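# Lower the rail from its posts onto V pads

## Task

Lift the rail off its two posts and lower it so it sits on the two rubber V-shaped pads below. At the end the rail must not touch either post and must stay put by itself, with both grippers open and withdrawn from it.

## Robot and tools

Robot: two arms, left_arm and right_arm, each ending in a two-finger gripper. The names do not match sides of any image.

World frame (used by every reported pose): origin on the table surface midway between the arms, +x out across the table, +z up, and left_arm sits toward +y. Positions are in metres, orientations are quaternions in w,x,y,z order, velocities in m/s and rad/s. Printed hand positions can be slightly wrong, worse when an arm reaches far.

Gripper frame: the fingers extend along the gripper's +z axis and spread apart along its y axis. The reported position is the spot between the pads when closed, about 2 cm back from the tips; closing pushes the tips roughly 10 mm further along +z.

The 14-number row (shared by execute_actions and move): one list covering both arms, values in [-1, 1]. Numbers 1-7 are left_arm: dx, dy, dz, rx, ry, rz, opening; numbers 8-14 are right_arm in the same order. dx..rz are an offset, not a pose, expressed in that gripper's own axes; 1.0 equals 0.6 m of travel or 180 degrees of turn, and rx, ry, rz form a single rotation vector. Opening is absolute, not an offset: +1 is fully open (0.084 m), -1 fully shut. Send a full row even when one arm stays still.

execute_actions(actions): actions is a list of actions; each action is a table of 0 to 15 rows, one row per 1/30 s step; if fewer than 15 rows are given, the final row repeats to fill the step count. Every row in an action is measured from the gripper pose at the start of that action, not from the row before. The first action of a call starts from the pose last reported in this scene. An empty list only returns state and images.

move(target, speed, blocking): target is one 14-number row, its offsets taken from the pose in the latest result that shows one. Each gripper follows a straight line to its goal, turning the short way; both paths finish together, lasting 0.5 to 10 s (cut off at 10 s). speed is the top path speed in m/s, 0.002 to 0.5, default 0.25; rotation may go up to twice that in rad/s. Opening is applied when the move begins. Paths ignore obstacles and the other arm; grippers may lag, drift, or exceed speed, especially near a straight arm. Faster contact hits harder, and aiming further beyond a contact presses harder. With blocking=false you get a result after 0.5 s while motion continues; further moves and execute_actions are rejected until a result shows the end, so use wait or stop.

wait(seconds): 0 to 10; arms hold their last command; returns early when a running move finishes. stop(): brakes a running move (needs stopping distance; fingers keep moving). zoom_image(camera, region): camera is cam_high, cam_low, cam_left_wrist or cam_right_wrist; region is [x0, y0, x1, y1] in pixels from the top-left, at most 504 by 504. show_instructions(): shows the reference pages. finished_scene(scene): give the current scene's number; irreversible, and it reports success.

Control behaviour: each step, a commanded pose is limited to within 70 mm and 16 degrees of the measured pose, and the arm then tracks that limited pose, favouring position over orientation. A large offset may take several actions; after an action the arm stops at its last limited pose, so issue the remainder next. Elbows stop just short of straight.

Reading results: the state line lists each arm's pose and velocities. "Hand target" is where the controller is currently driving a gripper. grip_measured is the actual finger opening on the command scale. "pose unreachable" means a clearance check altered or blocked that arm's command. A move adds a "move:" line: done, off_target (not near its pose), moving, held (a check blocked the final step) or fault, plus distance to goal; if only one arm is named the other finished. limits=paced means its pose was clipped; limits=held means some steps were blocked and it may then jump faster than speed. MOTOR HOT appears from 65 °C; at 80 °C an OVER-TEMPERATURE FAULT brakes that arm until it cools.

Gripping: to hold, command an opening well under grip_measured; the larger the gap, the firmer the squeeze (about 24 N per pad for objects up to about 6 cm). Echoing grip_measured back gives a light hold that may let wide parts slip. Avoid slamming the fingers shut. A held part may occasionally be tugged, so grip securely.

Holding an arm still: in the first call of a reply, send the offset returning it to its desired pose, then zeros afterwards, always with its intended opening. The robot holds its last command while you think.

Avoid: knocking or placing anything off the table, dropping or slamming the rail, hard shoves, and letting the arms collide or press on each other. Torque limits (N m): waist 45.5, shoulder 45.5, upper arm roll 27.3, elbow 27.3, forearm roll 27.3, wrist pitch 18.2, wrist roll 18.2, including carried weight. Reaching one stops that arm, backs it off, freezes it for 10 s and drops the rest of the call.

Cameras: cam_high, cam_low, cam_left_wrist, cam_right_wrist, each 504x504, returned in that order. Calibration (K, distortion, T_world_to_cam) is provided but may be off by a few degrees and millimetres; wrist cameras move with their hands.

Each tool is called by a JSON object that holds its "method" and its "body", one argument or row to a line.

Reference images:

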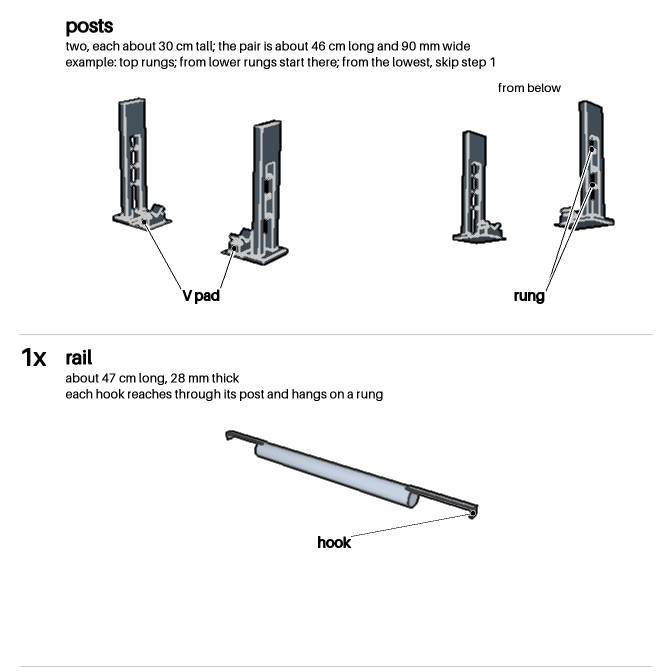

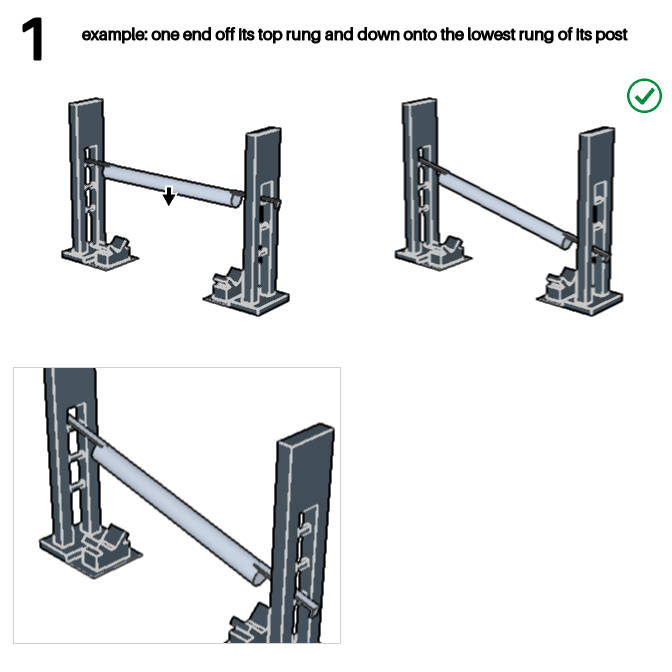

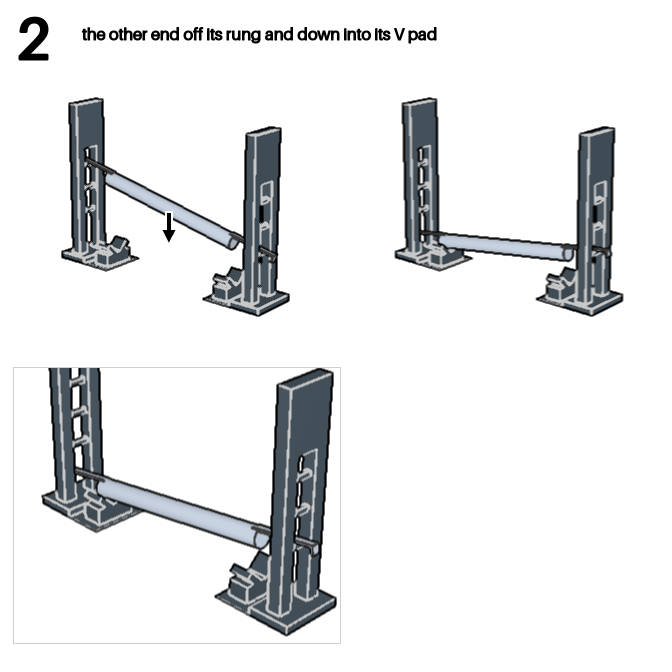

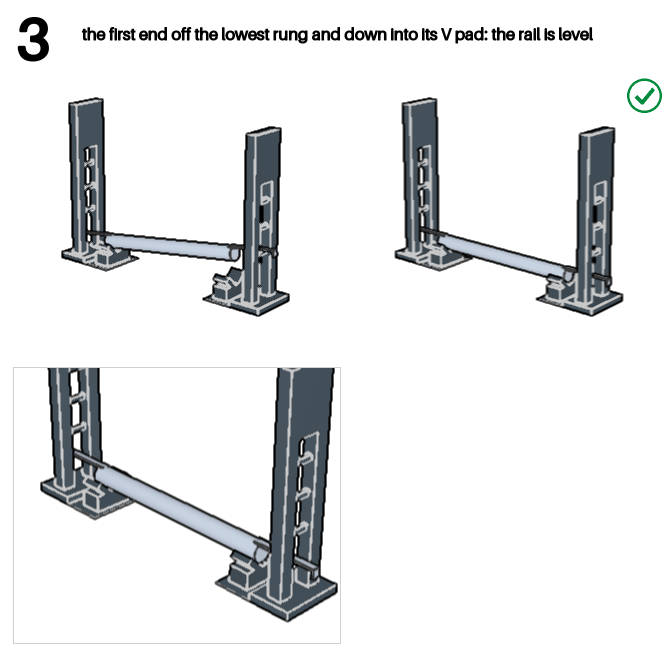

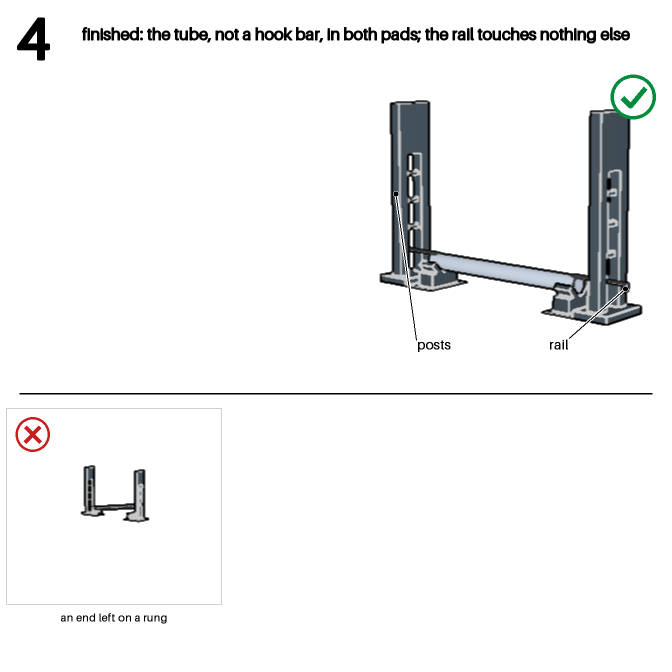

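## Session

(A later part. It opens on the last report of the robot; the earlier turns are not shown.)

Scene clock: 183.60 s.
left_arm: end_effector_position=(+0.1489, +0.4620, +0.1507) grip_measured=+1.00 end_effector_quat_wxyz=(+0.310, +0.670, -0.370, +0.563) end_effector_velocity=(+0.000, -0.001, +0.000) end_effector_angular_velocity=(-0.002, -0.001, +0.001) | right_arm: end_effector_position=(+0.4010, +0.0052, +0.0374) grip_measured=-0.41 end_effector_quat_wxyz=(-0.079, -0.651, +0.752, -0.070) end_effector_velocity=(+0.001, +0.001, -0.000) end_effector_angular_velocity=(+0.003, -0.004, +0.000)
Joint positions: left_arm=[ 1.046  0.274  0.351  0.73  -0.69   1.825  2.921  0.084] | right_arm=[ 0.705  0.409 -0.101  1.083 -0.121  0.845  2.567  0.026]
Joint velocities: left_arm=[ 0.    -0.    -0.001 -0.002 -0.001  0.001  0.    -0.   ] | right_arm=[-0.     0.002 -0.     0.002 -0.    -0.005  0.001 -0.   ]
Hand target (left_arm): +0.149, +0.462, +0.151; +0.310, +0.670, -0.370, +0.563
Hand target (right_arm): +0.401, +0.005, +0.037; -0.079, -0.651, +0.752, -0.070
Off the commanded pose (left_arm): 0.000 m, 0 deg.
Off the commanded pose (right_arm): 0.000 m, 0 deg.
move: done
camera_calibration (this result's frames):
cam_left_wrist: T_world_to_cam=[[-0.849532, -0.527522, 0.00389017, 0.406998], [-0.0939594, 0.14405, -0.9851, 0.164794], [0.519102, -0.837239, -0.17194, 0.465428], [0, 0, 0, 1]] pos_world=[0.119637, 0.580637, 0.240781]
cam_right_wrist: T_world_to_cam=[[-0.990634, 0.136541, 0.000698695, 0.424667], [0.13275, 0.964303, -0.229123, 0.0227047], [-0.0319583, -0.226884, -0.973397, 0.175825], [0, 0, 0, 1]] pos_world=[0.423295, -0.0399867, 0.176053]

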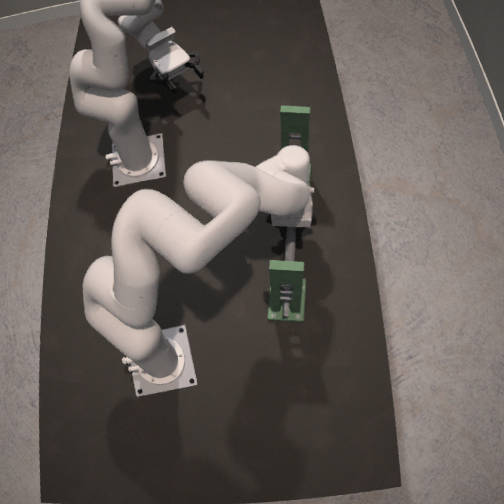

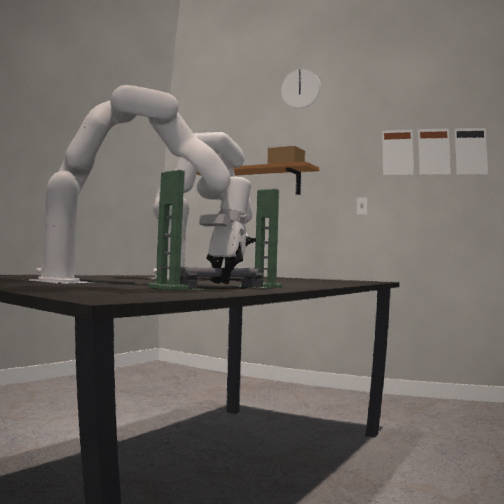

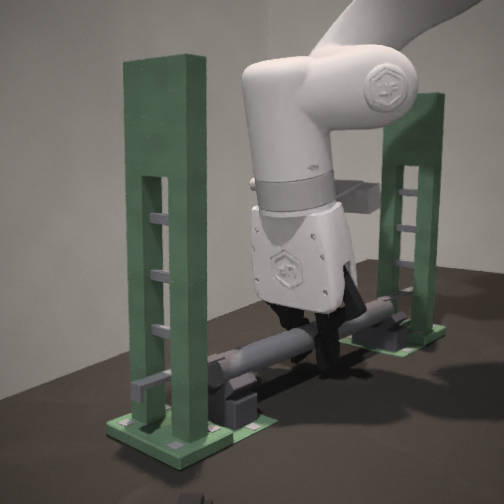

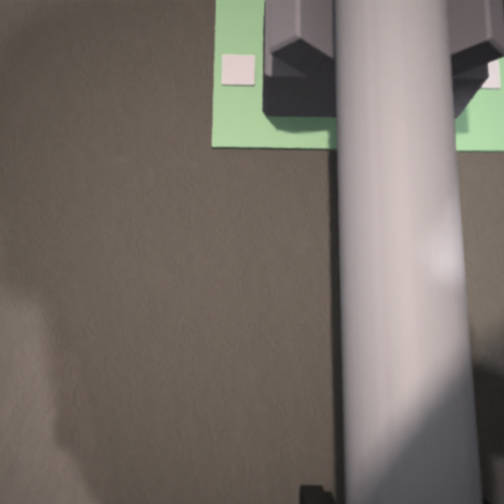

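Lower about 1.5 mm more, then release gently.

{"method": "move", "body": {
  "target": [0,0,0,0,0,0,1, -0.0005,0,0.0025,0,0,0,-1],
  "speed": 0.008
}}

{"method": "execute_actions", "body": {
  "actions": [
    [[0,0,0,0,0,0,1,0,0,0,0,0,0,-0.8],[0,0,0,0,0,0,1,0,0,0,0,0,0,-0.6],[0,0,0,0,0,0,1,0,0,0,0,0,0,-0.5],[0,0,0,0,0,0,1,0,0,0,0,0,0,-0.45],[0,0,0,0,0,0,1,0,0,0,0,0,0,-0.42],[0,0,0,0,0,0,1,0,0,0,0,0,0,-0.4],[0,0,0,0,0,0,1,0,0,0,0,0,0,-0.38],[0,0,0,0,0,0,1,0,0,0,0,0,0,-0.36],[0,0,0,0,0,0,1,0,0,0,0,0,0,-0.34],[0,0,0,0,0,0,1,0,0,0,0,0,0,-0.32],[0,0,0,0,0,0,1,0,0,0,0,0,0,-0.3],[0,0,0,0,0,0,1,0,0,0,0,0,0,-0.2],[0,0,0,0,0,0,1,0,0,0,0,0,0,-0.1],[0,0,0,0,0,0,1,0,0,0,0,0,0,0.1],[0,0,0,0,0,0,1,0,0,0,0,0,0,0.3]]
  ]
}}

{"method": "move", "body": {
  "target": [0,0,0,0,0,0,1, 0.05,0,-0.25,0,0,0,0.3],
  "speed": 0.15
}}

{"method": "zoom_image", "body": {
  "camera": "cam_left_wrist",
  "region": [100, 250, 460, 470]
}}

{"method": "zoom_image", "body": {
  "camera": "cam_low",
  "region": [140, 230, 290, 300]
}}

Scene clock: 189.87 s.
left_arm: end_effector_position=(+0.1489, +0.4620, +0.1507) grip_measured=+1.00 end_effector_quat_wxyz=(+0.310, +0.670, -0.370, +0.563) end_effector_velocity=(-0.000, +0.000, +0.000) end_effector_angular_velocity=(+0.002, -0.000, -0.001) | right_arm: end_effector_position=(+0.4010, +0.0052, +0.0360) grip_measured=-0.41 end_effector_quat_wxyz=(-0.079, -0.651, +0.752, -0.070) end_effector_velocity=(+0.000, -0.000, -0.001) end_effector_angular_velocity=(+0.000, -0.000, -0.000)
Joint positions: left_arm=[ 1.046  0.274  0.351  0.73  -0.69   1.825  2.921  0.084] | right_arm=[ 0.705  0.412 -0.101  1.083 -0.121  0.842  2.568  0.026]
Joint velocities: left_arm=[-0.001 -0.001  0.001  0.     0.    -0.     0.     0.   ] | right_arm=[-0.     0.001 -0.    -0.    -0.    -0.002  0.    -0.   ]
Hand target (left_arm): +0.149, +0.462, +0.151; +0.310, +0.670, -0.370, +0.563
Hand target (right_arm): +0.401, +0.005, +0.036; -0.079, -0.651, +0.752, -0.070
Off the commanded pose (left_arm): 0.000 m, 0 deg.
Off the commanded pose (right_arm): 0.000 m, 0 deg.
move: done
camera_calibration (this result's frames):
cam_left_wrist: T_world_to_cam=[[-0.849532, -0.527522, 0.00389017, 0.406998], [-0.0939595, 0.14405, -0.9851, 0.164794], [0.519102, -0.837239, -0.171941, 0.465428], [0, 0, 0, 1]] pos_world=[0.119637, 0.580637, 0.240781]
cam_right_wrist: T_world_to_cam=[[-0.990634, 0.13654, 0.00073248, 0.424658], [0.13274, 0.964295, -0.229164, 0.0224008], [-0.0319963, -0.22692, -0.973388, 0.174385], [0, 0, 0, 1]] pos_world=[0.423287, -0.0400123, 0.174566]

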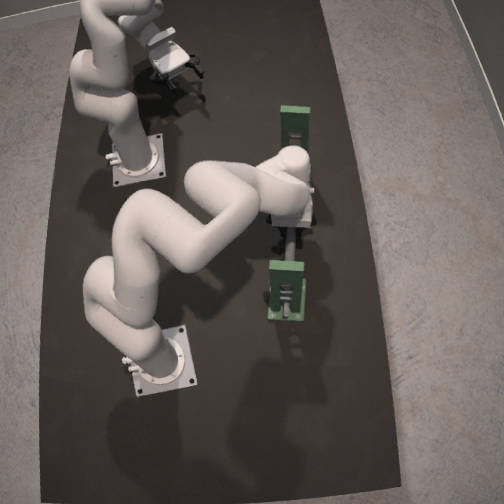

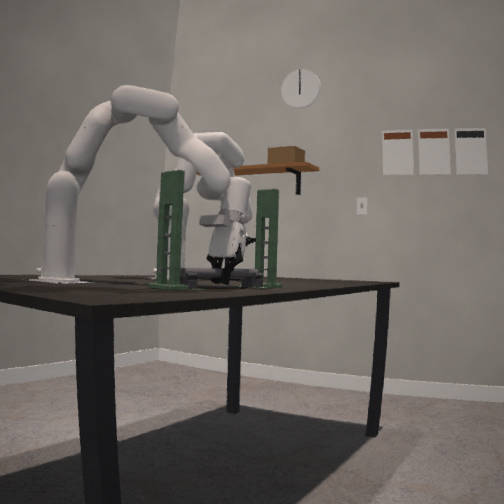

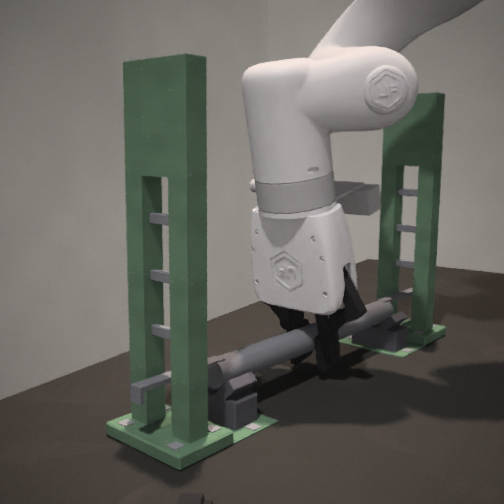

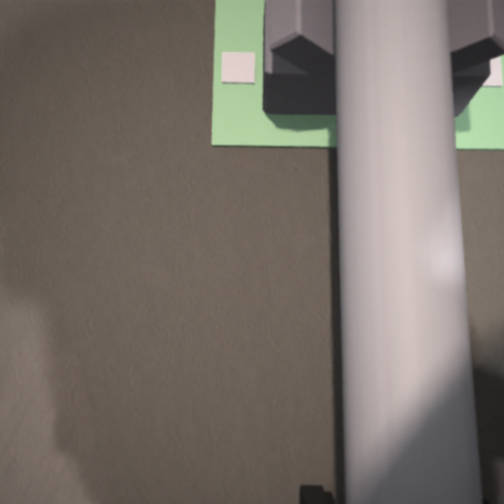

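Scene clock: 190.37 s.
left_arm: end_effector_position=(+0.1489, +0.4620, +0.1507) grip_measured=+1.00 end_effector_quat_wxyz=(+0.310, +0.670, -0.370, +0.563) end_effector_velocity=(-0.000, +0.000, +0.000) end_effector_angular_velocity=(+0.000, -0.000, +0.002) | right_arm: end_effector_position=(+0.4021, +0.0062, +0.0375) grip_measured=-0.08 end_effector_quat_wxyz=(-0.077, -0.651, +0.752, -0.070) end_effector_velocity=(-0.003, -0.007, -0.006) end_effector_angular_velocity=(-0.014, +0.012, -0.006)
Joint positions: left_arm=[ 1.046  0.274  0.351  0.73  -0.69   1.825  2.921  0.084] | right_arm=[ 0.705  0.41  -0.101  1.085 -0.122  0.841  2.568  0.041]
Joint velocities: left_arm=[ 0.001 -0.     0.001 -0.    -0.001 -0.     0.     0.   ] | right_arm=[-0.002  0.007 -0.003 -0.01   0.     0.002  0.     0.178]
Hand target (left_arm): +0.149, +0.462, +0.151; +0.310, +0.670, -0.370, +0.563
Hand target (right_arm): +0.401, +0.005, +0.036; -0.079, -0.651, +0.752, -0.070
Off the commanded pose (left_arm): 0.000 m, 0 deg.
Off the commanded pose (right_arm): 0.002 m, 0 deg.
camera_calibration (this result's frames):
cam_left_wrist: T_world_to_cam=[[-0.849532, -0.527522, 0.00389024, 0.406998], [-0.0939595, 0.14405, -0.9851, 0.164794], [0.519102, -0.837239, -0.17194, 0.465428], [0, 0, 0, 1]] pos_world=[0.119637, 0.580637, 0.240781]
cam_right_wrist: T_world_to_cam=[[-0.990636, 0.136518, -0.00179959, 0.425698], [0.133391, 0.964971, -0.225917, 0.02125], [-0.0291051, -0.224042, -0.974145, 0.174946], [0, 0, 0, 1]] pos_world=[0.423969, -0.039426, 0.175989]

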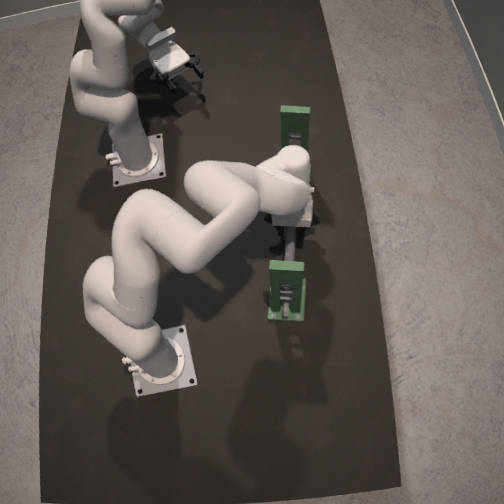

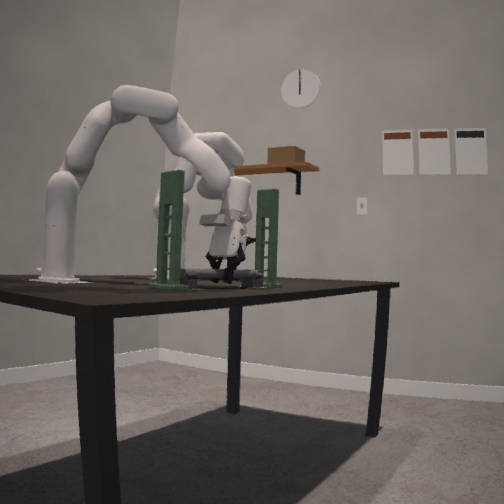

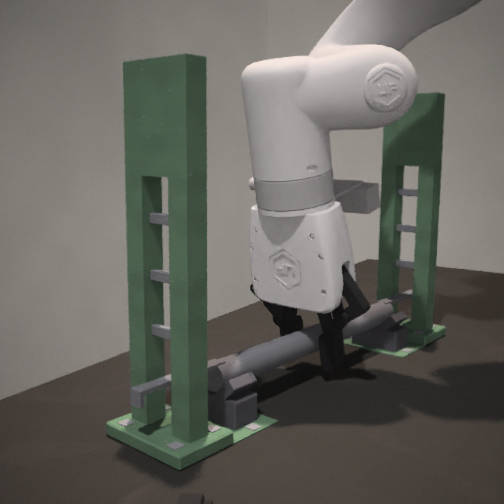

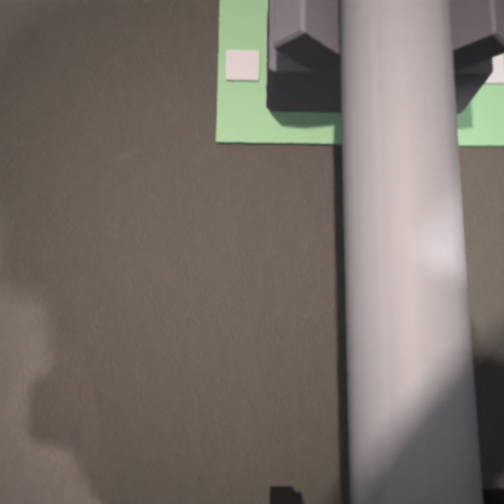

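Scene clock: 191.90 s.
left_arm: end_effector_position=(+0.1489, +0.4620, +0.1507) grip_measured=+1.00 end_effector_quat_wxyz=(+0.310, +0.670, -0.370, +0.563) end_effector_velocity=(-0.000, +0.000, -0.000) end_effector_angular_velocity=(+0.000, -0.000, +0.001) | right_arm: end_effector_position=(+0.4015, +0.0075, +0.1899) grip_measured=+0.29 end_effector_quat_wxyz=(-0.077, -0.651, +0.752, -0.070) end_effector_velocity=(+0.001, +0.001, +0.005) end_effector_angular_velocity=(+0.003, -0.003, -0.000)
Joint positions: left_arm=[ 1.046  0.274  0.351  0.73  -0.69   1.825  2.921  0.084] | right_arm=[ 0.717  0.176 -0.102  1.241 -0.119  1.231  2.534  0.056]
Joint velocities: left_arm=[ 0.002  0.    -0.001  0.     0.    -0.     0.    -0.   ] | right_arm=[ 0.    -0.003 -0.     0.009 -0.     0.008 -0.001 -0.   ]
Hand target (left_arm): +0.149, +0.462, +0.151; +0.310, +0.670, -0.370, +0.563
Hand target (right_arm): +0.402, +0.008, +0.191; -0.077, -0.651, +0.752, -0.070
Off the commanded pose (left_arm): 0.000 m, 0 deg.
Off the commanded pose (right_arm): 0.001 m, 0 deg.
move: done
camera_calibration (this result's frames):
cam_left_wrist: T_world_to_cam=[[-0.849532, -0.527522, 0.00389024, 0.406998], [-0.0939595, 0.144049, -0.9851, 0.164794], [0.519102, -0.837239, -0.17194, 0.465428], [0, 0, 0, 1]] pos_world=[0.119637, 0.580637, 0.240781]
cam_right_wrist: T_world_to_cam=[[-0.99062, 0.136637, -0.00144854, 0.425108], [0.133404, 0.964779, -0.226724, 0.054647], [-0.0295814, -0.224791, -0.973958, 0.323916], [0, 0, 0, 1]] pos_world=[0.423413, -0.0379944, 0.328486]

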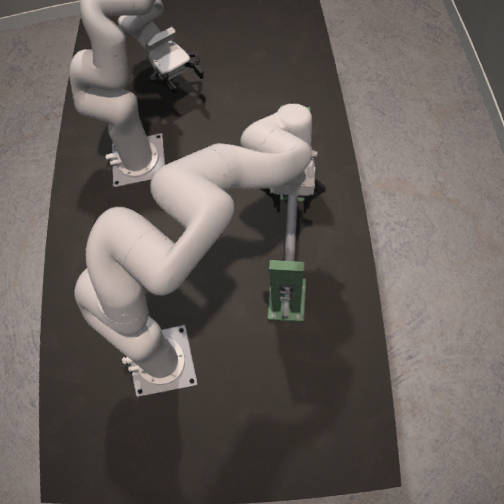

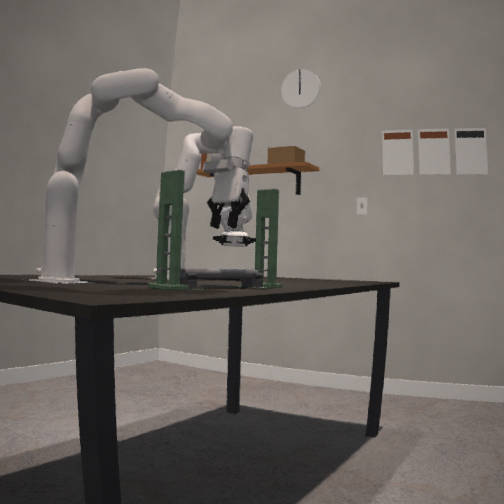

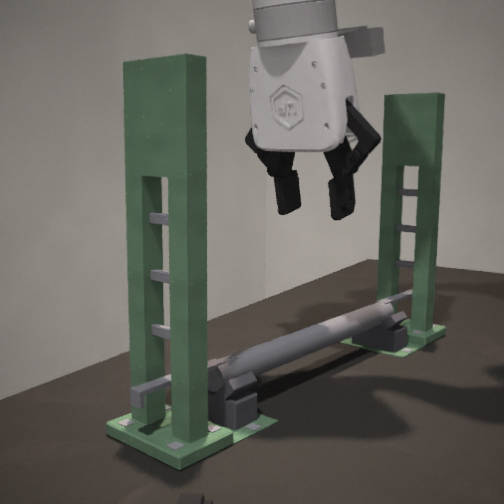

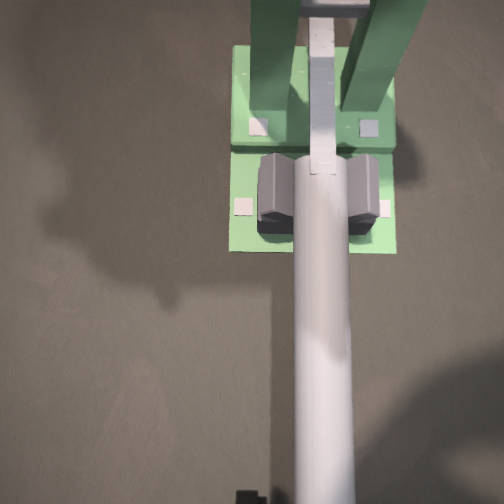

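Region (100, 250, 460, 470) of cam_left_wrist's 504x504 image, scaled by 1.400, with more detail than that image has.

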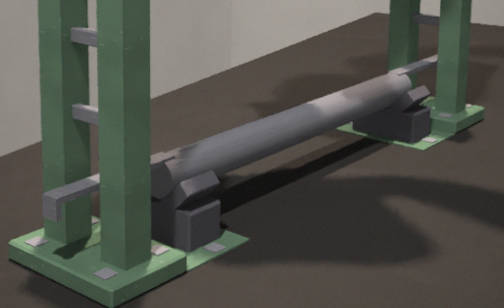

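Region (140, 230, 290, 300) of cam_low's 504x504 image, scaled by 3.360, with more detail than that image has; it fills the top 235 rows of this view, and the rest is white.

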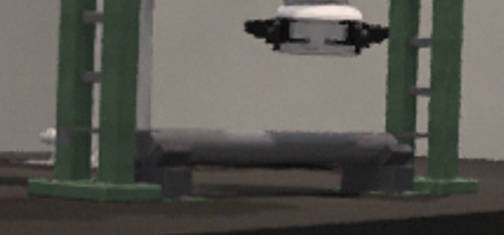

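{"method": "finished_scene", "body": {
  "scene": 1
}}

The scene is finished: the task was done.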